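# Uncap marker, place cap and marker on pads

## Task

Remove the cap from the marker. Set the cap on the yellow pad and the marker on the blue pad so that each part's centre sits well within its pad and at least half its length lies over that pad. At the end both parts must lie still on their own, not held by the robot. Then open the grippers and move the arms away.

## Robot and tools

Robot: two arms, left_arm and right_arm, each with a six-joint arm and a parallel gripper. Every command row covers both arms, even if only one moves.

Frame: one scene frame for everything. Origin on the table surface midway between the arms, +z up, +x outward across the table, left_arm on the +y side. The names left and right do not refer to image sides. Reported hand positions can be somewhat off, more so at long reach.

Row layout: 14 numbers, each in [-1, 1]. First 7 for left_arm, then 7 for right_arm. Per arm: six joint numbers in this fixed order: elbow, wrist yaw, wrist pitch, waist, wrist roll, shoulder; then the gripper opening. Result lists per joint use the same order. Joint numbers are scaled offsets, not poses: 1.0 equals 1.238 rad for the elbow, 2.022 for wrist yaw, 2.073 for wrist pitch, 1.202 for the waist, 2.022 for wrist roll, 1.258 for the shoulder. The opening is absolute: +1 fully open, -1 closed.

Stated joint ranges (rad): waist -2.618 to 3.054, shoulder 0.000 to 3.142, elbow 0.000 to 3.142, wrist pitch -1.571 to 1.571, wrist yaw -1.571 to 1.571, wrist roll -2.094 to 2.094. True ends may differ by up to 0.036 rad. Asking a joint more than 0.036 rad beyond its range refuses that action for both arms; if the first action of a call fails this, the whole call does nothing. A joint driven to its real end produces the line "joint sent to its limit"; absence of that line does not prove there is room left.

execute_actions(actions): a list of actions run one after another. Each action is a table of up to 15 rows; each row lasts one 1/30 s step, and a short table repeats its final row until 15 steps pass. Joint offsets in every row are counted from the joint angles at the beginning of that action, not from the previous row; for a call's first action, that means the latest reported angles. An empty list just returns the current state and images. Large offsets take several actions because each joint's target is kept within a lead of its measured angle (0.202 rad waist, 0.258 shoulder, 0.238 elbow, 0.573 wrist pitch, 0.522 wrist yaw and roll), and targets are scaled back if they would put the gripper over 70 mm from where it is. Unfinished motion may need to be commanded again.

move(target, speed, blocking): target is one 14-number row as above; its joint offsets are measured from the Joint positions in the latest result showing them, not from where the arm is when the move starts. All joints progress along their paths together, so the hand traces a curve. Paths last 0.5 to 10 s. speed (rad/s, 0.01 to 2, default 0.5) caps the joint with the longest travel. Finger values are applied at once. Paths ignore obstacles and the other arm. Faster moves hit harder; aiming past a contact presses harder. With blocking=false the result arrives after 0.5 s while motion continues; until a result shows the move ended, use wait or stop before any other motion command. The extra move: line reports the ending (done, off_target, moving, held, fault), limits=held or limits=none, and each arm's joint furthest from target.

wait(seconds): 0 to 10; robot keeps its last command; returns early if a running move ends. stop(): brakes a running move; it needs room to brake, and the fingers keep moving. zoom_image(camera, region): region [x0, y0, x1, y1] in pixels of that camera's latest image, origin top-left, at most 504 by 504. Cameras: cam_head_left, cam_head_right, cam_high, cam_low, cam_left_wrist, cam_right_wrist, all 672x504. finished_scene(scene): pass the current scene number to end it once the goal holds; irreversible.

Results: a state line per arm with gripper position (m) and quaternion wxyz; the gripper point sits between the pads about 1 cm behind the tips; fingers point along gripper +z and close along its y. Joint positions (rad) plus gripper opening in m (0.093 open to 0.000 closed), Joint velocities, Joint targets (what joints are being driven toward now), joint torques (offset, scaled, noisy). grip_measured uses the -1..+1 scale: pads meet near -0.94, and each mm of object width adds about 0.0208; readings may be offset by up to 0.02. On a held rigid object the opening reads up to about 12 mm below its width. To hold, keep sending the same closing number; going further below the object's width value squeezes harder. "joint command not followed" means a clearance check altered targets. Friction can leave a joint up to about 0.031 rad short, and tiny commands may do nothing.

Avoid: dropping parts, knocking anything off the table, arms striking or pushing each other, slams and hard pushes. Long heavy holding heats motors: MOTOR HOT from 75 °C, a 10 s stop at 90 °C, and at 100 °C the arm goes limp. Objects may occasionally get nudged by outside disturbances. The robot holds the last command while you compose a reply. Fewer robot seconds and smooth, low-effort motion are preferred.

Each tool is called after "Emit:" by a JSON object that holds its "api" and its "payload", one argument or row to a line.

## Session

Emit:
{"api": "execute_actions", "payload": {
  "actions": []
}}

Scene clock: 0.00 s.
left_arm: end_effector_position=(+0.3175, +0.5299, +0.1585) grip_measured=+0.992 end_effector_quat_wxyz=(-0.317, +0.847, -0.420, -0.078) | right_arm: end_effector_position=(+0.3584, -0.1024, +0.1390) grip_measured=+1.000 end_effector_quat_wxyz=(+0.390, +0.352, +0.812, -0.255)
Joint names: [elbow, wrist yaw, wrist pitch, waist, wrist roll, shoulder]
Joint positions: left_arm=[ 1.364 -0.54  -0.854  0.387 -1.737  1.672  0.093] | right_arm=[ 1.917  0.947 -1.511  0.686  1.703  2.225  0.093]
Joint velocities: left_arm=[-0.012 -0.007 -0.037 -0.007 -0.037 -0.007 -0.   ] | right_arm=[-0.007 -0.066  0.022  0.007  0.037  0.007  0.   ]
Joint torques (N m, as the arm reports them, + toward a larger angle): no reading
Joint targets: left_arm=[1.364 -0.540 -0.854 0.387 -1.737 1.672] | right_arm=[1.917 0.947 -1.511 0.686 1.703 2.225]
camera_calibration (this result's frames):
cam_left_wrist: T_world_to_cam=[[0.775978, 0.436436, 0.455391, -0.554595], [0.498437, -0.866725, -0.0186788, 0.336301], [0.386547, 0.241478, -0.890096, -0.0298923], [0, 0, 0, 1]] pos_world=[0.274284, 0.540744, 0.232232]
cam_right_wrist: T_world_to_cam=[[-0.776369, -0.613895, 0.142771, 0.194102], [-0.590503, 0.629272, -0.505294, 0.390233], [0.220356, -0.476602, -0.851055, 0.0746499], [0, 0, 0, 1]] pos_world=[0.364679, -0.0908259, 0.233001]

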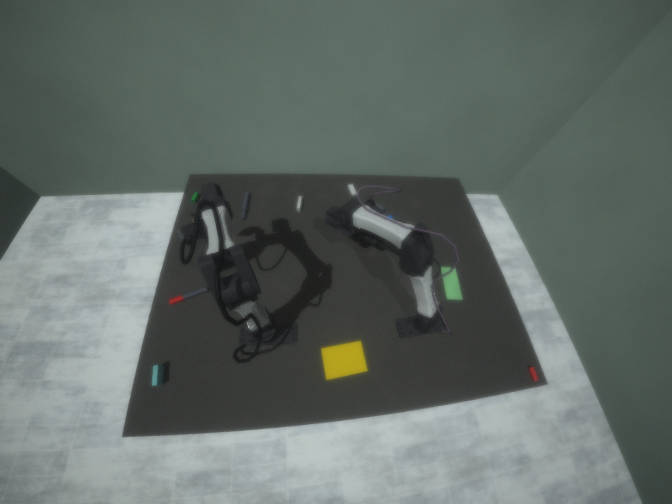

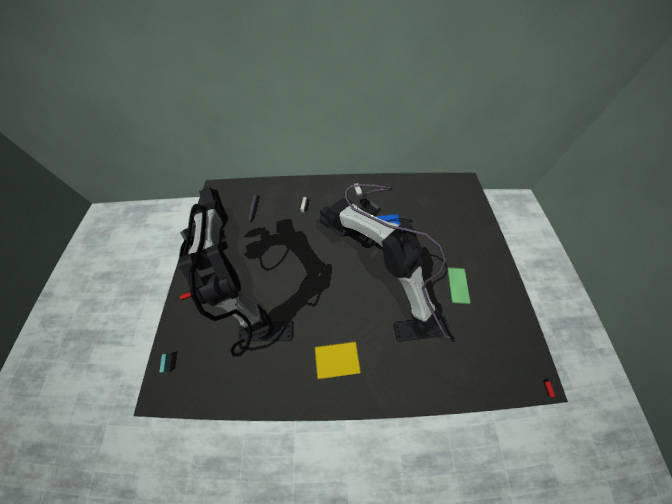

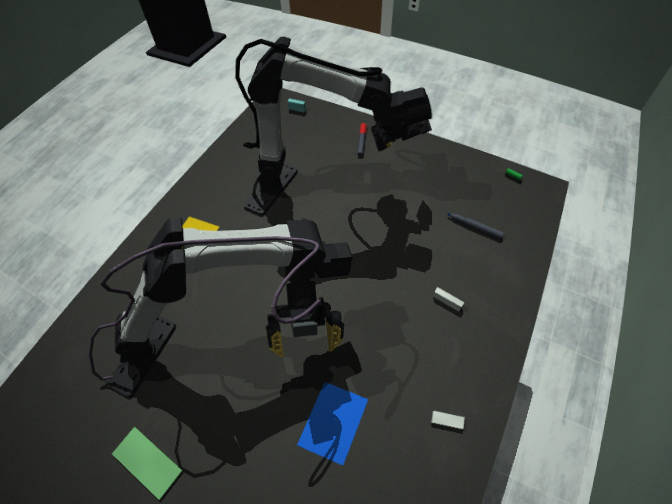

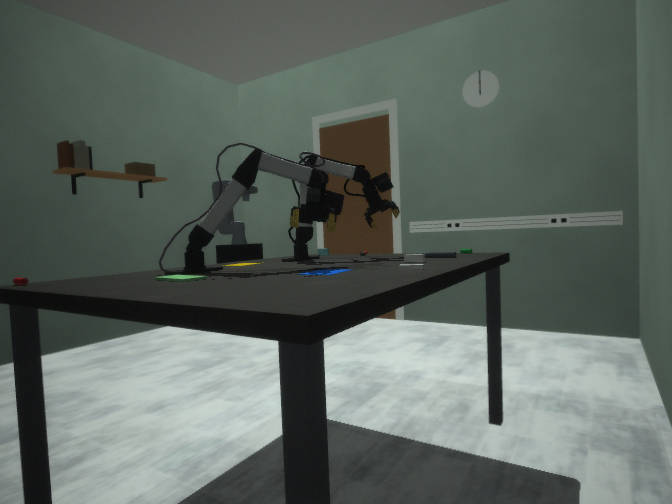

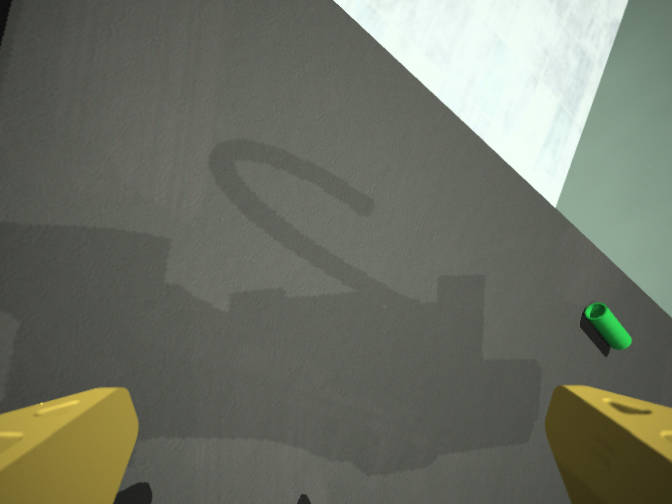

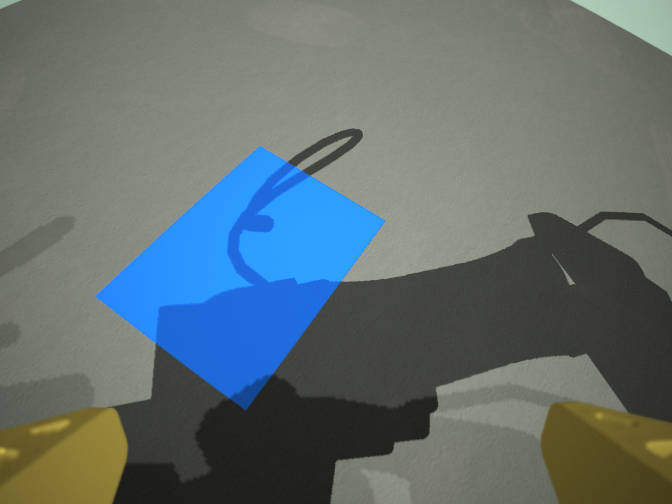

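Emit:
{"api": "zoom_image", "payload": {
  "camera": "cam_head_left",
  "region": [150, 265, 230, 325]
}}

Emit:
{"api": "zoom_image", "payload": {
  "camera": "cam_high",
  "region": [325, 105, 405, 175]
}}

Emit:
{"api": "zoom_image", "payload": {
  "camera": "cam_head_right",
  "region": [295, 325, 385, 395]
}}

Region (150, 265, 230, 325) of cam_head_left's 672x504 image, scaled by 6.300, with more detail than that image has; it fills the top 378 rows of this view, and the rest is white.

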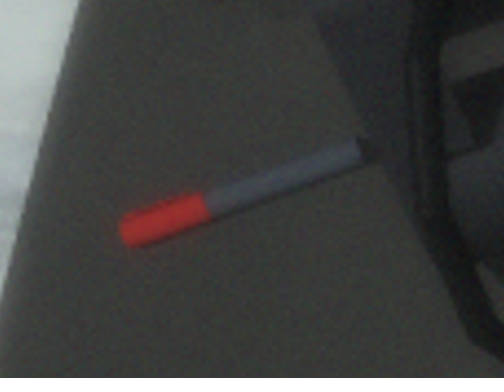

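Region (325, 105, 405, 175) of cam_high's 672x504 image, scaled by 6.300, with more detail than that image has; it fills the top 441 rows of this view, and the rest is white.

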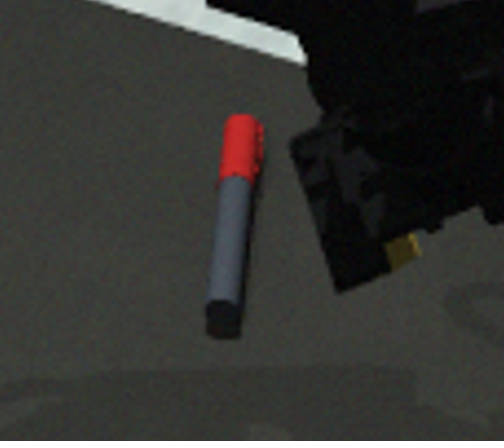

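Region (295, 325, 385, 395) of cam_head_right's 672x504 image, scaled by 5.600, with more detail than that image has.

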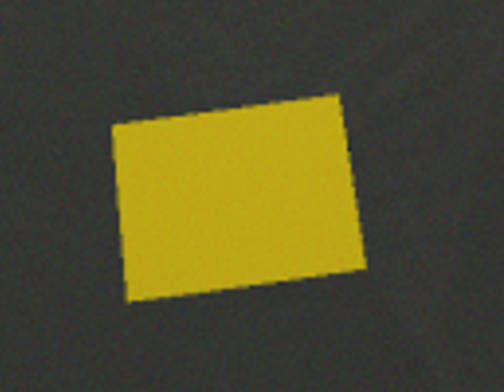

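Emit:
{"api": "move", "payload": {
  "target": [-0.4107, -0.1083, 0.1082, 0.2088, 0.2669, -0.1023, 1.0, -0.646, 0.099, 0.169, 0.25, -0.346, -0.477, 1.0],
  "speed": 1.1
}}

Scene clock: 90.57 s.
left_arm: end_effector_position=(+0.1645, +0.5732, +0.0778) grip_measured=+0.992 end_effector_quat_wxyz=(-0.216, +0.756, -0.532, -0.313) | right_arm: end_effector_position=(+0.2460, -0.1170, +0.1664) grip_measured=+1.000 end_effector_quat_wxyz=(+0.435, -0.046, +0.842, -0.318)
Joint names: [elbow, wrist yaw, wrist pitch, waist, wrist roll, shoulder]
Joint positions: left_arm=[ 0.88  -0.749 -0.64   0.629 -1.208  1.564  0.093] | right_arm=[ 1.138  1.134 -1.181  0.976  1.013  1.643  0.093]
Joint velocities: left_arm=[ 0.002  0.022 -0.022  0.027  0.022 -0.012 -0.001] | right_arm=[-0.017 -0.037 -0.007  0.012  0.037  0.002  0.   ]
Joint torques (N m, as the arm reports them, + toward a larger angle): left_arm=[ 4.18 -0.58  0.97  0.71  0.   -7.72] | right_arm=[ 5.41  0.81  0.28  0.79 -0.2  -9.34]
Joint targets: left_arm=[0.856 -0.759 -0.630 0.638 -1.198 1.544] | right_arm=[1.118 1.148 -1.161 0.986 1.003 1.625]
move: off_target (left_arm, right_arm); limits=none; left_arm: farthest joint: the elbow, 0.024 radians from its target (0.509 radians at the start); right_arm: farthest joint: the elbow, 0.021 radians from its target (0.800 radians at the start)
camera_calibration (this result's frames):
cam_left_wrist: T_world_to_cam=[[0.943122, 0.331353, -0.0269433, -0.347725], [0.306014, -0.89695, -0.319119, 0.520908], [-0.129908, 0.292723, -0.947332, 0.00696155], [0, 0, 0, 1]] pos_world=[0.169447, 0.58041, 0.163457]
cam_right_wrist: T_world_to_cam=[[-0.20917, -0.790008, 0.576312, -0.138224], [-0.876414, -0.109967, -0.468834, 0.324686], [0.433758, -0.603154, -0.669372, 0.0182174], [0, 0, 0, 1]] pos_world=[0.247745, -0.0625054, 0.244078]

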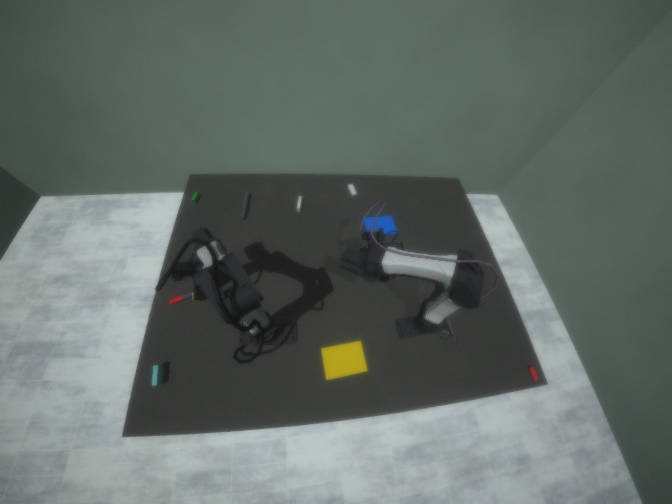

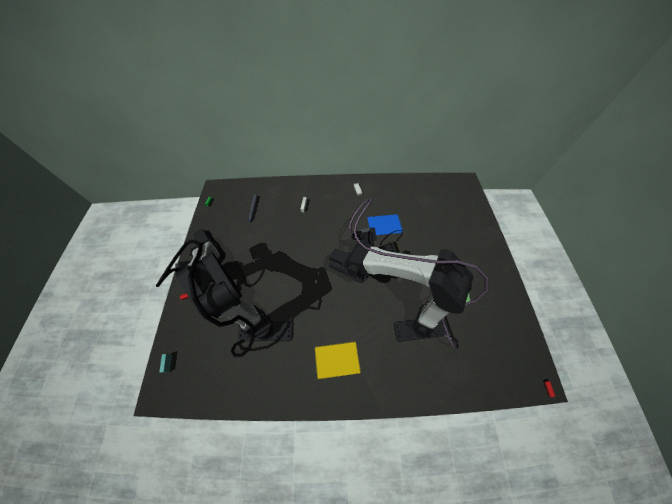

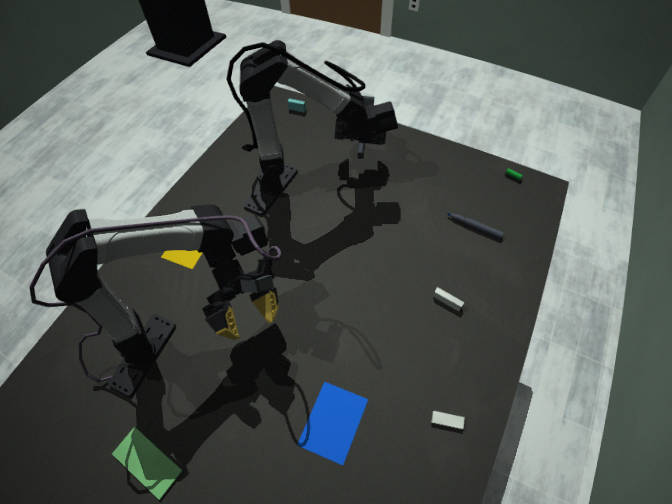

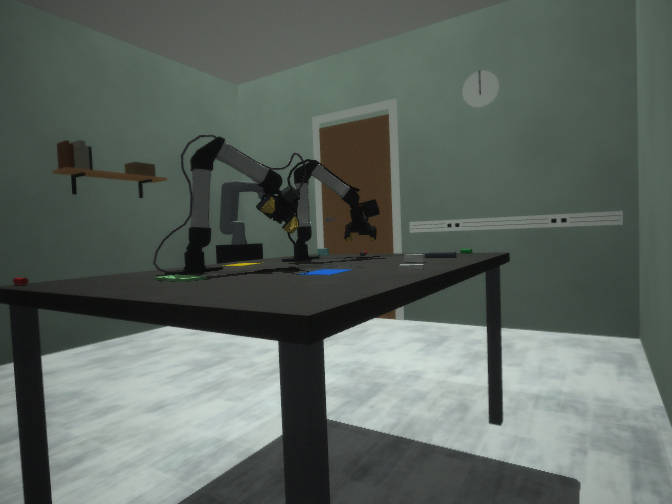

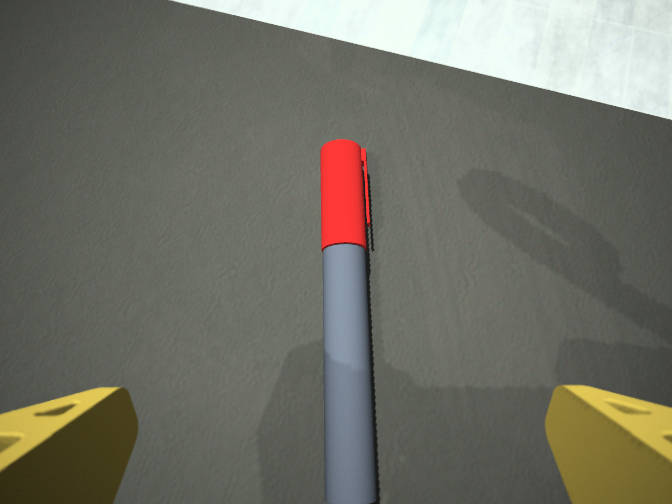

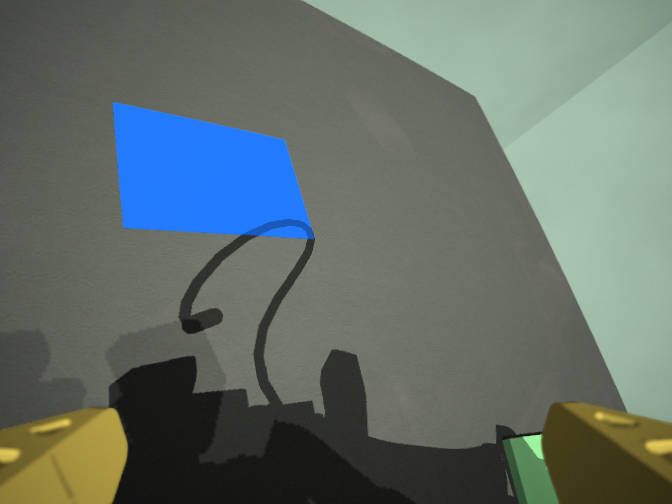

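Emit:
{"api": "execute_actions", "payload": {
  "actions": []
}}

Scene clock: 103.23 s.
left_arm: end_effector_position=(+0.1645, +0.5732, +0.0778) grip_measured=+0.992 end_effector_quat_wxyz=(-0.216, +0.756, -0.532, -0.313) | right_arm: end_effector_position=(+0.2461, -0.1169, +0.1664) grip_measured=+1.000 end_effector_quat_wxyz=(+0.435, -0.046, +0.841, -0.318)
Joint names: [elbow, wrist yaw, wrist pitch, waist, wrist roll, shoulder]
Joint positions: left_arm=[ 0.88  -0.749 -0.64   0.629 -1.208  1.564  0.093] | right_arm=[ 1.138  1.134 -1.181  0.976  1.012  1.643  0.093]
Joint velocities: left_arm=[ 0.017  0.022  0.007 -0.007  0.051  0.012  0.   ] | right_arm=[-0.007 -0.007  0.007  0.002 -0.007  0.002  0.   ]
Joint torques (N m, as the arm reports them, + toward a larger angle): left_arm=[ 4.18 -0.6   0.97  0.73  0.   -7.72] | right_arm=[ 5.41  0.82  0.31  0.81 -0.21 -9.33]
Joint targets: left_arm=[0.856 -0.758 -0.630 0.638 -1.198 1.544] | right_arm=[1.118 1.147 -1.161 0.986 1.003 1.625]
camera_calibration (this result's frames):
cam_left_wrist: T_world_to_cam=[[0.943205, 0.331095, -0.0272119, -0.34757], [0.305691, -0.897062, -0.319112, 0.521025], [-0.130067, 0.29267, -0.947326, 0.00701773], [0, 0, 0, 1]] pos_world=[0.16947, 0.580417, 0.163456]
cam_right_wrist: T_world_to_cam=[[-0.208809, -0.789931, 0.576548, -0.138296], [-0.876467, -0.110365, -0.468643, 0.324647], [0.433826, -0.603182, -0.669303, 0.0181983], [0, 0, 0, 1]] pos_world=[0.24777, -0.0624377, 0.244058]

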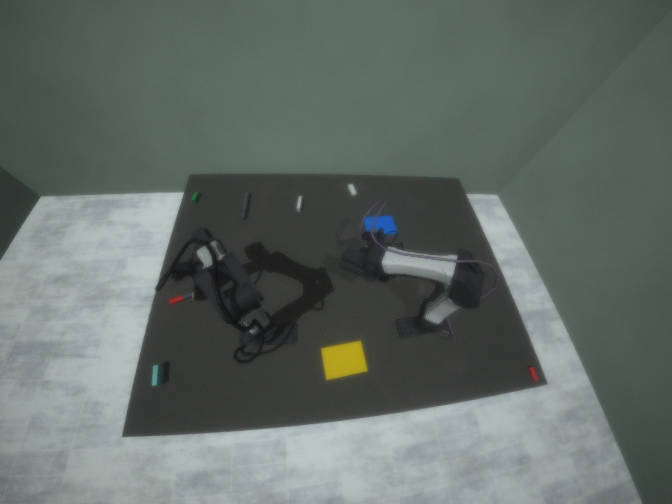

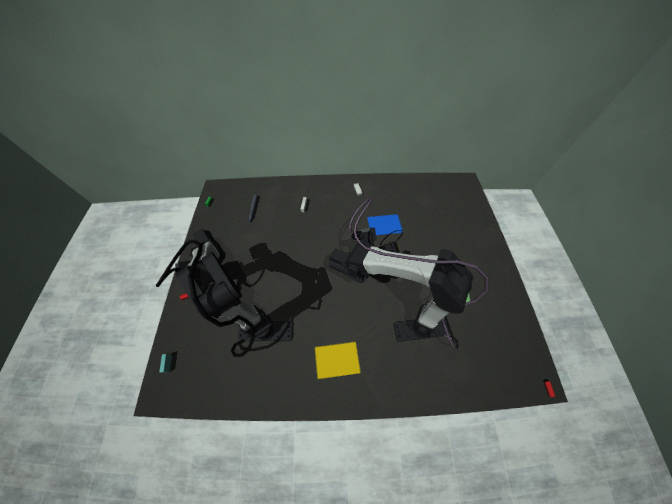

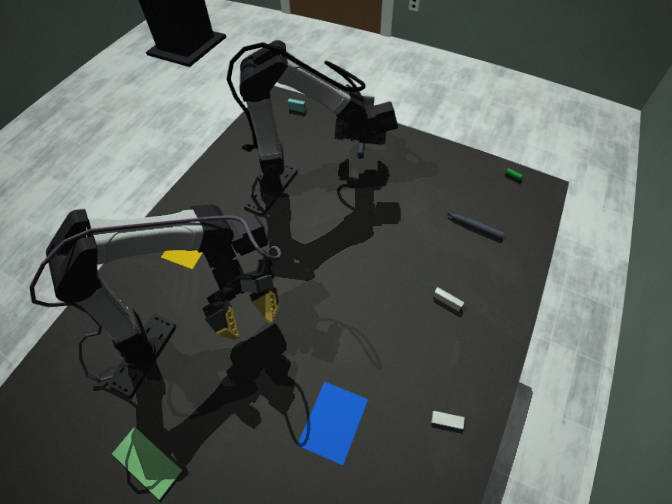

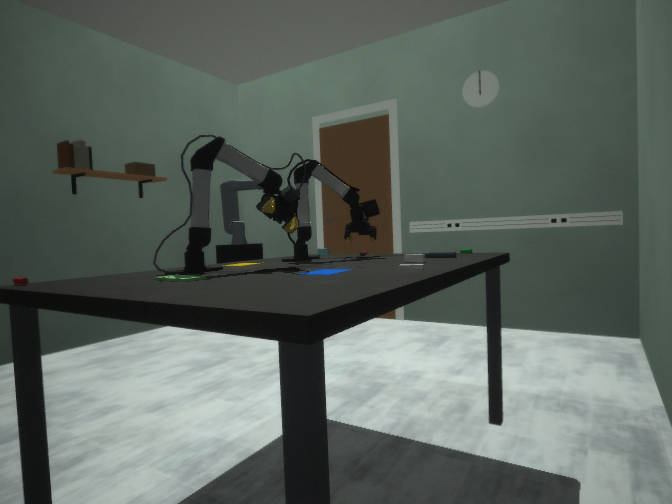

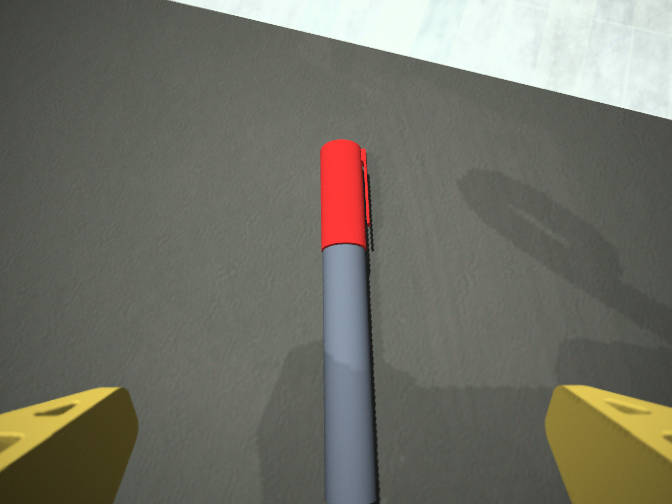

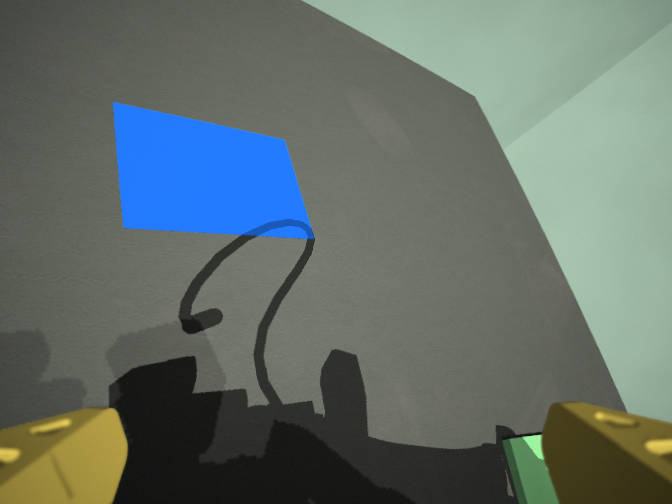

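Emit:
{"api": "move", "payload": {
  "target": [-0.1134, -0.0087, 0.1349, -0.012, -0.0213, 0.146, 0.3, -0.4047, 0.088, 0.1635, 0.665, -0.367, -0.2347, 0.5],
  "speed": 0.6
}}

Scene clock: 169.37 s.
left_arm: end_effector_position=(+0.1663, +0.5757, +0.0170) grip_measured=+0.302 end_effector_quat_wxyz=(-0.219, +0.763, -0.520, -0.315) | right_arm: end_effector_position=(+0.0876, -0.0442, +0.1382) grip_measured=+0.501 end_effector_quat_wxyz=(+0.526, -0.561, +0.566, -0.299)
Joint names: [elbow, wrist yaw, wrist pitch, waist, wrist roll, shoulder]
Joint positions: left_arm=[ 0.766 -0.758 -0.371  0.629 -1.241  1.728  0.06 ] | right_arm=[ 0.656  1.299 -0.864  1.764  0.278  1.368  0.069]
Joint velocities: left_arm=[-0.002 -0.051 -0.037  0.002  0.081 -0.007  0.   ] | right_arm=[-0.007  0.037  0.007 -0.012 -0.007 -0.012 -0.   ]
Joint torques (N m, as the arm reports them, + toward a larger angle): left_arm=[ 3.21 -0.6   0.97 -1.02 -0.2  -5.24] | right_arm=[ 5.25  0.84  0.55  0.86 -0.14 -6.33]
Joint targets: left_arm=[0.740 -0.767 -0.360 0.615 -1.251 1.748] | right_arm=[0.637 1.312 -0.842 1.775 0.270 1.348]
move: off_target (left_arm, right_arm); limits=none; left_arm: farthest joint: the elbow, 0.027 radians from its target (0.140 radians at the start); right_arm: farthest joint: the wrist pitch, 0.022 radians from its target (0.339 radians at the start)
camera_calibration (this result's frames):
cam_left_wrist: T_world_to_cam=[[0.934731, 0.355095, -0.0135986, -0.364386], [0.331668, -0.885522, -0.325343, 0.492529], [-0.12757, 0.299598, -0.945498, -0.0554929], [0, 0, 0, 1]] pos_world=[0.170168, 0.582163, 0.102817]
cam_right_wrist: T_world_to_cam=[[0.31123, -0.198938, 0.929279, -0.165823], [-0.223658, -0.965711, -0.131831, 0.0390117], [0.923641, -0.166811, -0.345052, 0.0435222], [0, 0, 0, 1]] pos_world=[0.0201353, 0.0119455, 0.174256]

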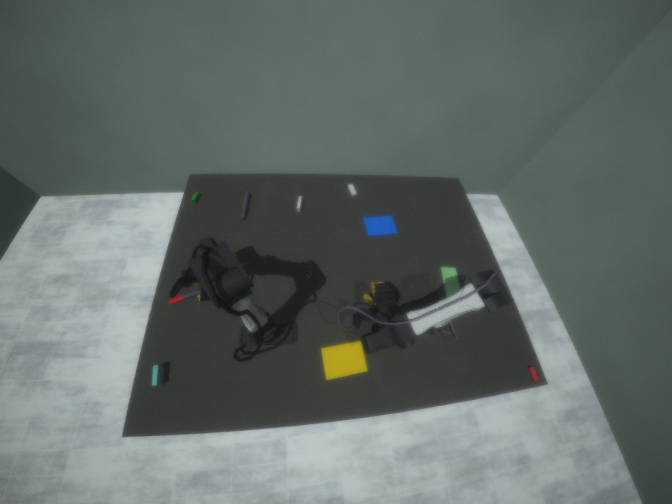

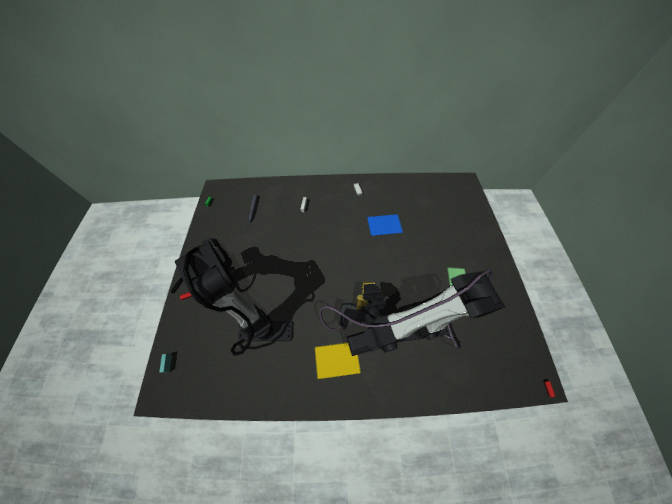

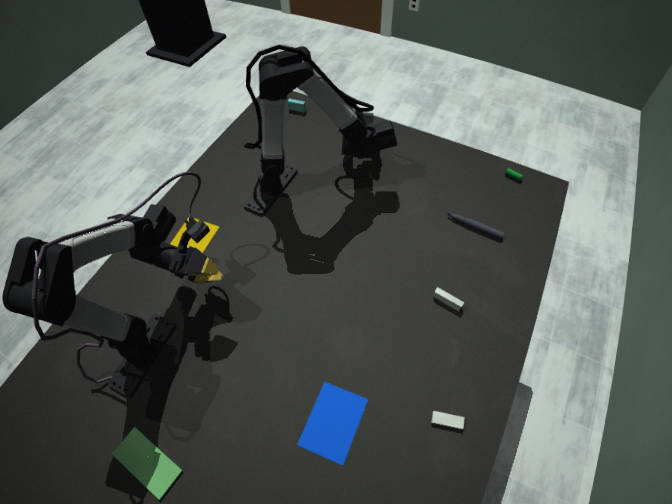

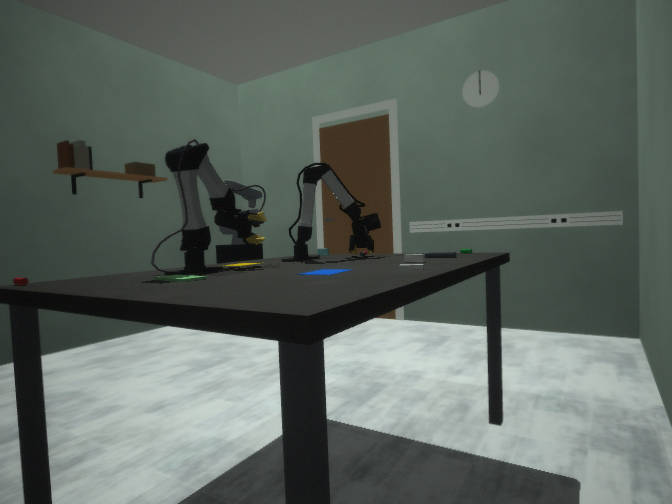

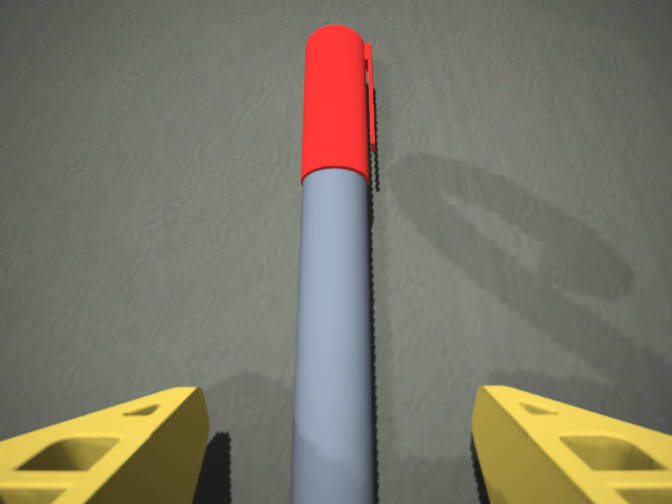

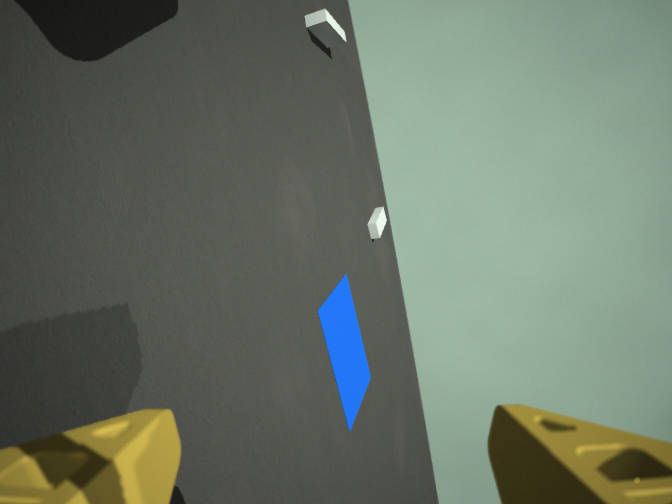

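Emit:
{"api": "execute_actions", "payload": {
  "actions": [
    [[0,0.002,0,0,0,0,0.25,0,0,0,0,0,0,0.5],[0,0.004,0,0,0,0,0.2,0,0,0,0,0,0,0.5],[0,0.006,0,0,0,0,0.15,0,0,0,0,0,0,0.5],[0,0.008,0,0,0,0,0.1,0,0,0,0,0,0,0.5],[0,0.010,0,0,0,0,0.05,0,0,0,0,0,0,0.5],[0,0.012,0,0,0,0,0.0,0,0,0,0,0,0,0.5],[0,0.014,0,0,0,0,-0.05,0,0,0,0,0,0,0.5],[0,0.016,0,0,0,0,-0.1,0,0,0,0,0,0,0.5],[0,0.0175,0,0,0,0,-0.15,0,0,0,0,0,0,0.5],[0,0.0175,0,0,0,0,-0.2,0,0,0,0,0,0,0.5],[0,0.0175,0,0,0,0,-0.25,0,0,0,0,0,0,0.5],[0,0.0175,0,0,0,0,-0.3,0,0,0,0,0,0,0.5],[0,0.0175,0,0,0,0,-0.35,0,0,0,0,0,0,0.5],[0,0.0175,0,0,0,0,-0.4,0,0,0,0,0,0,0.5],[0,0.0175,0,0,0,0,-0.44,0,0,0,0,0,0,0.5]]
  ]
}}

Scene clock: 179.33 s.
left_arm: end_effector_position=(+0.1687, +0.5735, +0.0142) grip_measured=-0.419 end_effector_quat_wxyz=(-0.216, +0.766, -0.524, -0.303) | right_arm: end_effector_position=(+0.0876, -0.0442, +0.1382) grip_measured=+0.501 end_effector_quat_wxyz=(+0.526, -0.561, +0.566, -0.299)
Joint names: [elbow, wrist yaw, wrist pitch, waist, wrist roll, shoulder]
Joint positions: left_arm=[ 0.766 -0.732 -0.371  0.629 -1.241  1.728  0.025] | right_arm=[ 0.656  1.299 -0.863  1.764  0.278  1.368  0.069]
Joint velocities: left_arm=[-0.022  0.037  0.007  0.002 -0.022 -0.002 -0.039] | right_arm=[-0.012  0.022  0.022 -0.007 -0.022 -0.002 -0.001]
Joint torques (N m, as the arm reports them, + toward a larger angle): left_arm=[ 4.93 -0.46  0.85  0.04 -0.08 -6.8 ] | right_arm=[ 7.04  0.7   0.34  0.06 -0.07 -4.57]
Joint targets: left_arm=[0.766 -0.723 -0.371 0.629 -1.241 1.728] | right_arm=[0.656 1.298 -0.864 1.764 0.278 1.368]
camera_calibration (this result's frames):
cam_left_wrist: T_world_to_cam=[[0.937043, 0.349138, -0.00735569, -0.362951], [0.330741, -0.894035, -0.302178, 0.493529], [-0.112078, 0.280721, -0.953223, -0.0489171], [0, 0, 0, 1]] pos_world=[0.171388, 0.581684, 0.0998351]
cam_right_wrist: T_world_to_cam=[[0.311185, -0.198557, 0.929375, -0.165803], [-0.223448, -0.965802, -0.131522, 0.0389863], [0.923707, -0.166739, -0.344911, 0.0435183], [0, 0, 0, 1]] pos_world=[0.0201086, 0.0119879, 0.17423]

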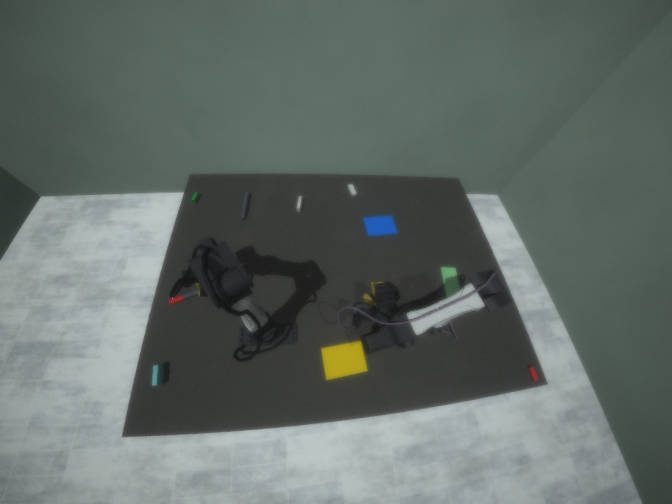

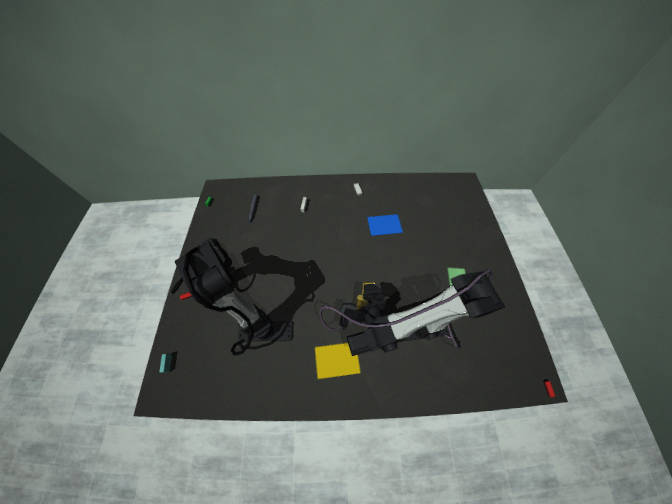

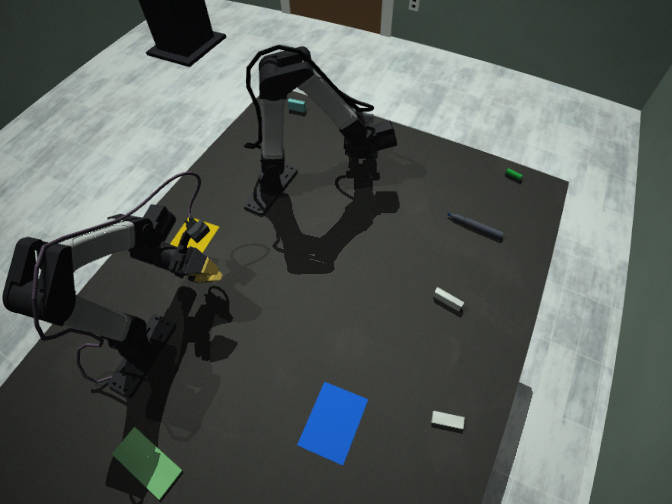

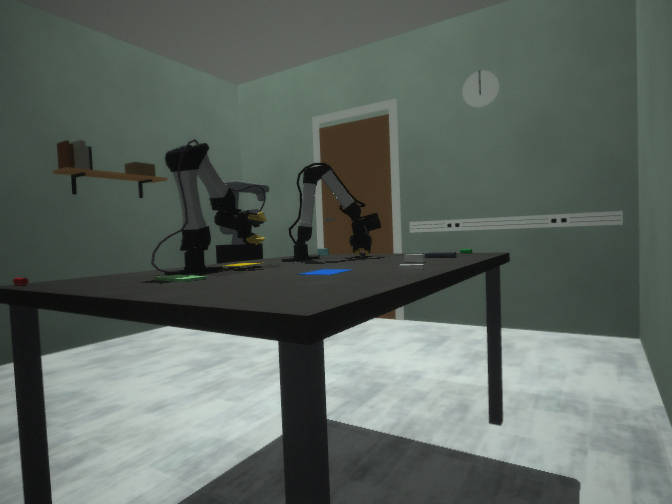

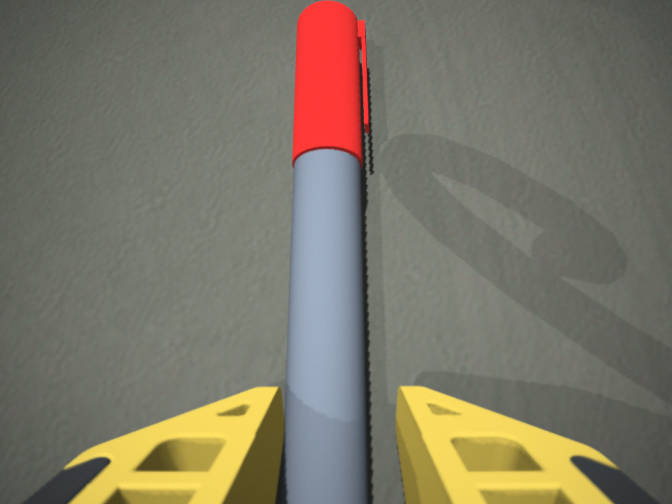

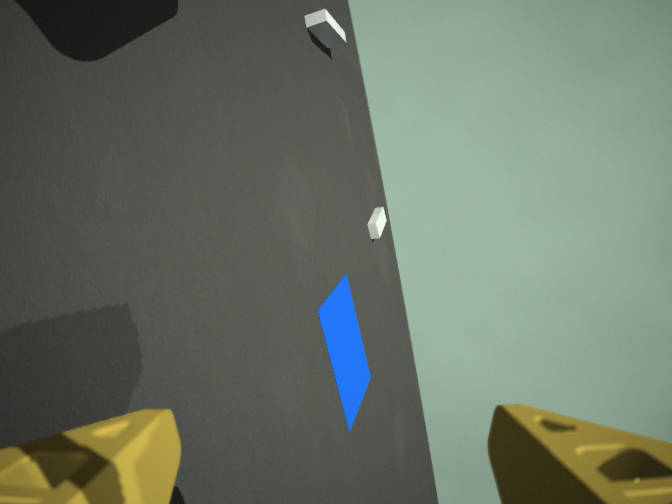

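Emit:
{"api": "execute_actions", "payload": {
  "actions": [
    [[0,0,0,0,0,0,-0.46,0,0,0,0,0,0,0.5],[0,0,0,0,0,0,-0.48,0,0,0,0,0,0,0.5],[0,0,0,0,0,0,-0.50,0,0,0,0,0,0,0.5],[0,0,0,0,0,0,-0.52,0,0,0,0,0,0,0.5],[0,0,0,0,0,0,-0.54,0,0,0,0,0,0,0.5],[0,0,0,0,0,0,-0.56,0,0,0,0,0,0,0.5],[0,0,0,0,0,0,-0.58,0,0,0,0,0,0,0.5],[0,0,0,0,0,0,-0.60,0,0,0,0,0,0,0.5],[0,0,0,0,0,0,-0.63,0,0,0,0,0,0,0.5],[0,0,0,0,0,0,-0.66,0,0,0,0,0,0,0.5],[0,0,0,0,0,0,-0.70,0,0,0,0,0,0,0.5],[0,0,0,0,0,0,-0.74,0,0,0,0,0,0,0.5],[0,0,0,0,0,0,-0.78,0,0,0,0,0,0,0.5],[0,0,0,0,0,0,-0.82,0,0,0,0,0,0,0.5],[0,0,0,0,0,0,-0.86,0,0,0,0,0,0,0.5]],
    [[0,0,0,0,0,0,-0.9,0,0,0,0,0,0,0.5],[0,0,0,0,0,0,-0.9,0,0,0,0,0,0,0.5],[0,0,0,0,0,-0.006,-0.9,0,0,0,0,0,0,0.5],[0,0,0,0,0,-0.012,-0.9,0,0,0,0,0,0,0.5],[0,0,0,0,0,-0.018,-0.9,0,0,0,0,0,0,0.5],[0,0,0,0,0,-0.024,-0.9,0,0,0,0,0,0,0.5],[0,0,0,0,0,-0.030,-0.9,0,0,0,0,0,0,0.5],[0,0,0,0,0,-0.036,-0.9,0,0,0,0,0,0,0.5],[0,0,0,0,0,-0.043,-0.9,0,0,0,0,0,0,0.5],[0,0,0,0,0,-0.050,-0.9,0,0,0,0,0,0,0.5],[0,0,0,0,0,-0.057,-0.9,0,0,0,0,0,0,0.5],[0,0,0,0,0,-0.063,-0.9,0,0,0,0,0,0,0.5],[0,0,0,0,0,-0.068,-0.9,0,0,0,0,0,0,0.5],[0,0,0,0,0,-0.072,-0.9,0,0,0,0,0,0,0.5],[0,0,0,0,0,-0.075,-0.9,0,0,0,0,0,0,0.5]]
  ]
}}

Scene clock: 186.43 s.
left_arm: end_effector_position=(+0.1739, +0.5766, +0.0327) grip_measured=-0.752 end_effector_quat_wxyz=(-0.245, +0.770, -0.512, -0.291) | right_arm: end_effector_position=(+0.0876, -0.0442, +0.1382) grip_measured=+0.501 end_effector_quat_wxyz=(+0.526, -0.561, +0.566, -0.299)
Joint names: [elbow, wrist yaw, wrist pitch, waist, wrist roll, shoulder]
Joint positions: left_arm=[ 0.766 -0.729 -0.371  0.629 -1.241  1.66   0.009] | right_arm=[ 0.656  1.299 -0.863  1.764  0.278  1.368  0.069]
Joint velocities: left_arm=[-0.012  0.022  0.11   0.012 -0.007 -0.188  0.001] | right_arm=[-0.022  0.022  0.051 -0.012  0.007 -0.012 -0.001]
Joint torques (N m, as the arm reports them, + toward a larger angle): left_arm=[ 5.24 -0.46  0.98  0.07 -0.09 -7.8 ] | right_arm=[ 7.03  0.7   0.34  0.07 -0.07 -4.55]
Joint targets: left_arm=[0.766 -0.729 -0.371 0.629 -1.241 1.633] | right_arm=[0.656 1.299 -0.863 1.764 0.278 1.368]
camera_calibration (this result's frames):
cam_left_wrist: T_world_to_cam=[[0.93591, 0.347359, 0.0584268, -0.369771], [0.347482, -0.883315, -0.31466, 0.491535], [-0.0576906, 0.314796, -0.947405, -0.0608023], [0, 0, 0, 1]] pos_world=[0.171766, 0.581764, 0.118667]
cam_right_wrist: T_world_to_cam=[[0.311185, -0.198557, 0.929375, -0.165803], [-0.223448, -0.965802, -0.131522, 0.0389863], [0.923707, -0.166739, -0.344911, 0.0435183], [0, 0, 0, 1]] pos_world=[0.0201086, 0.0119879, 0.17423]

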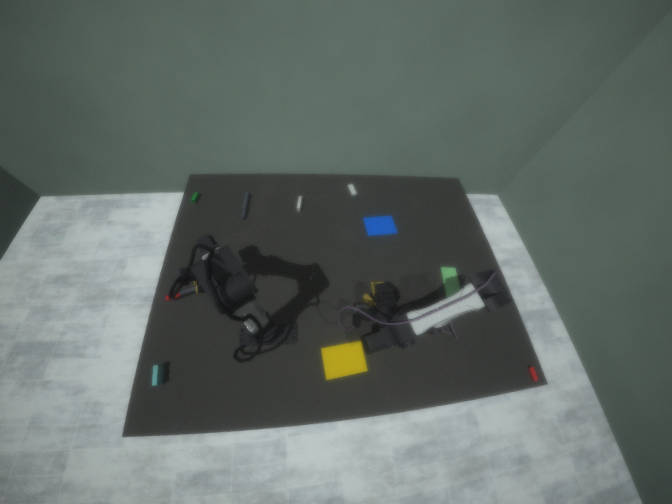

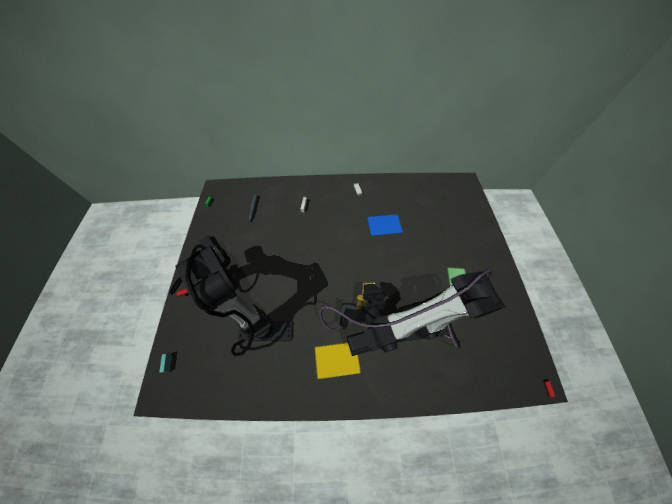

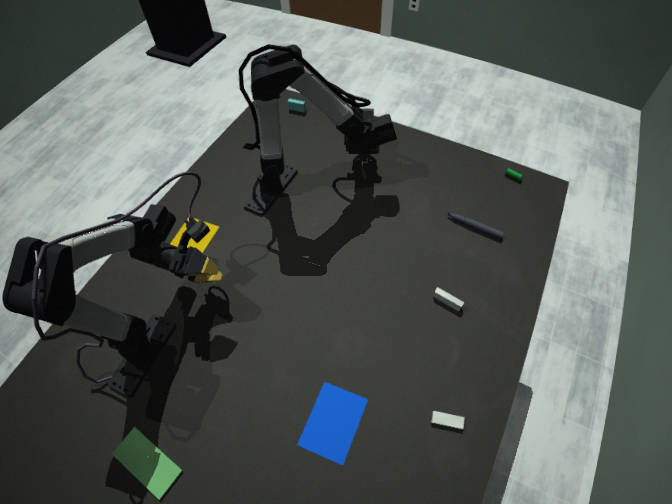

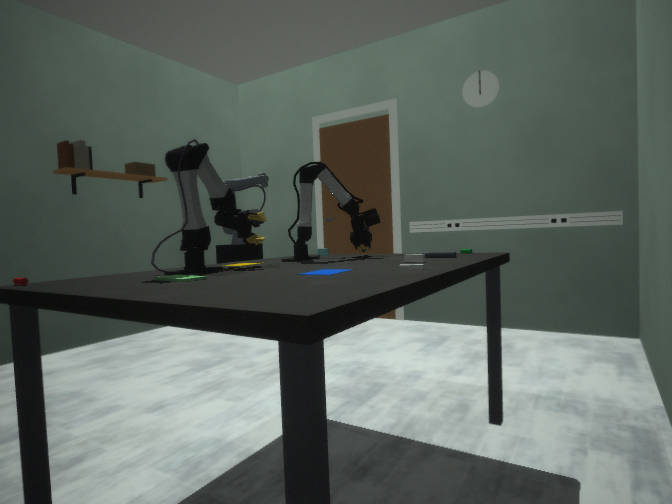

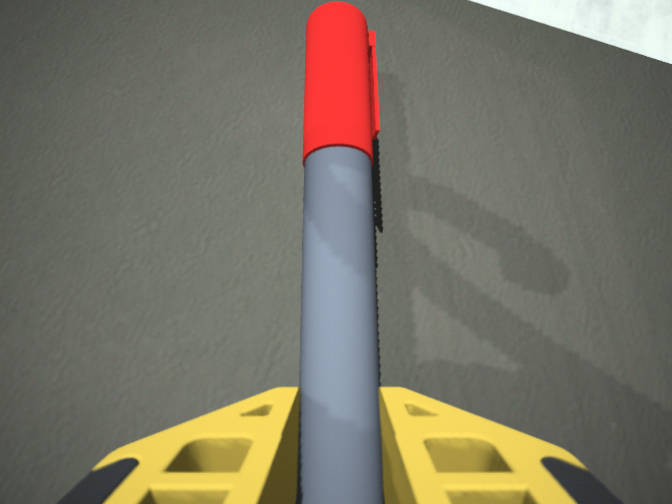

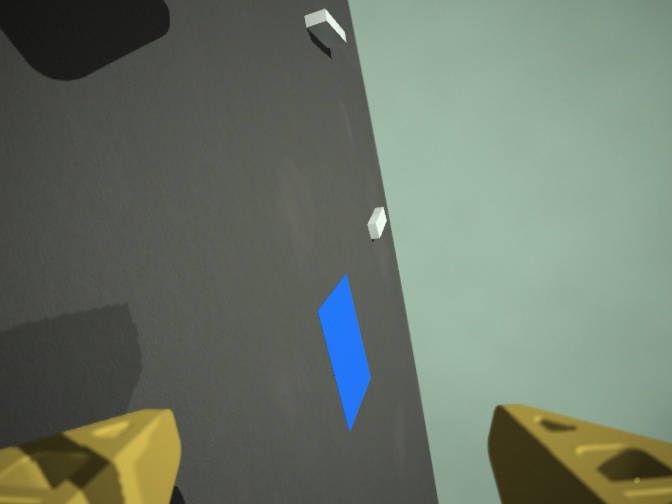

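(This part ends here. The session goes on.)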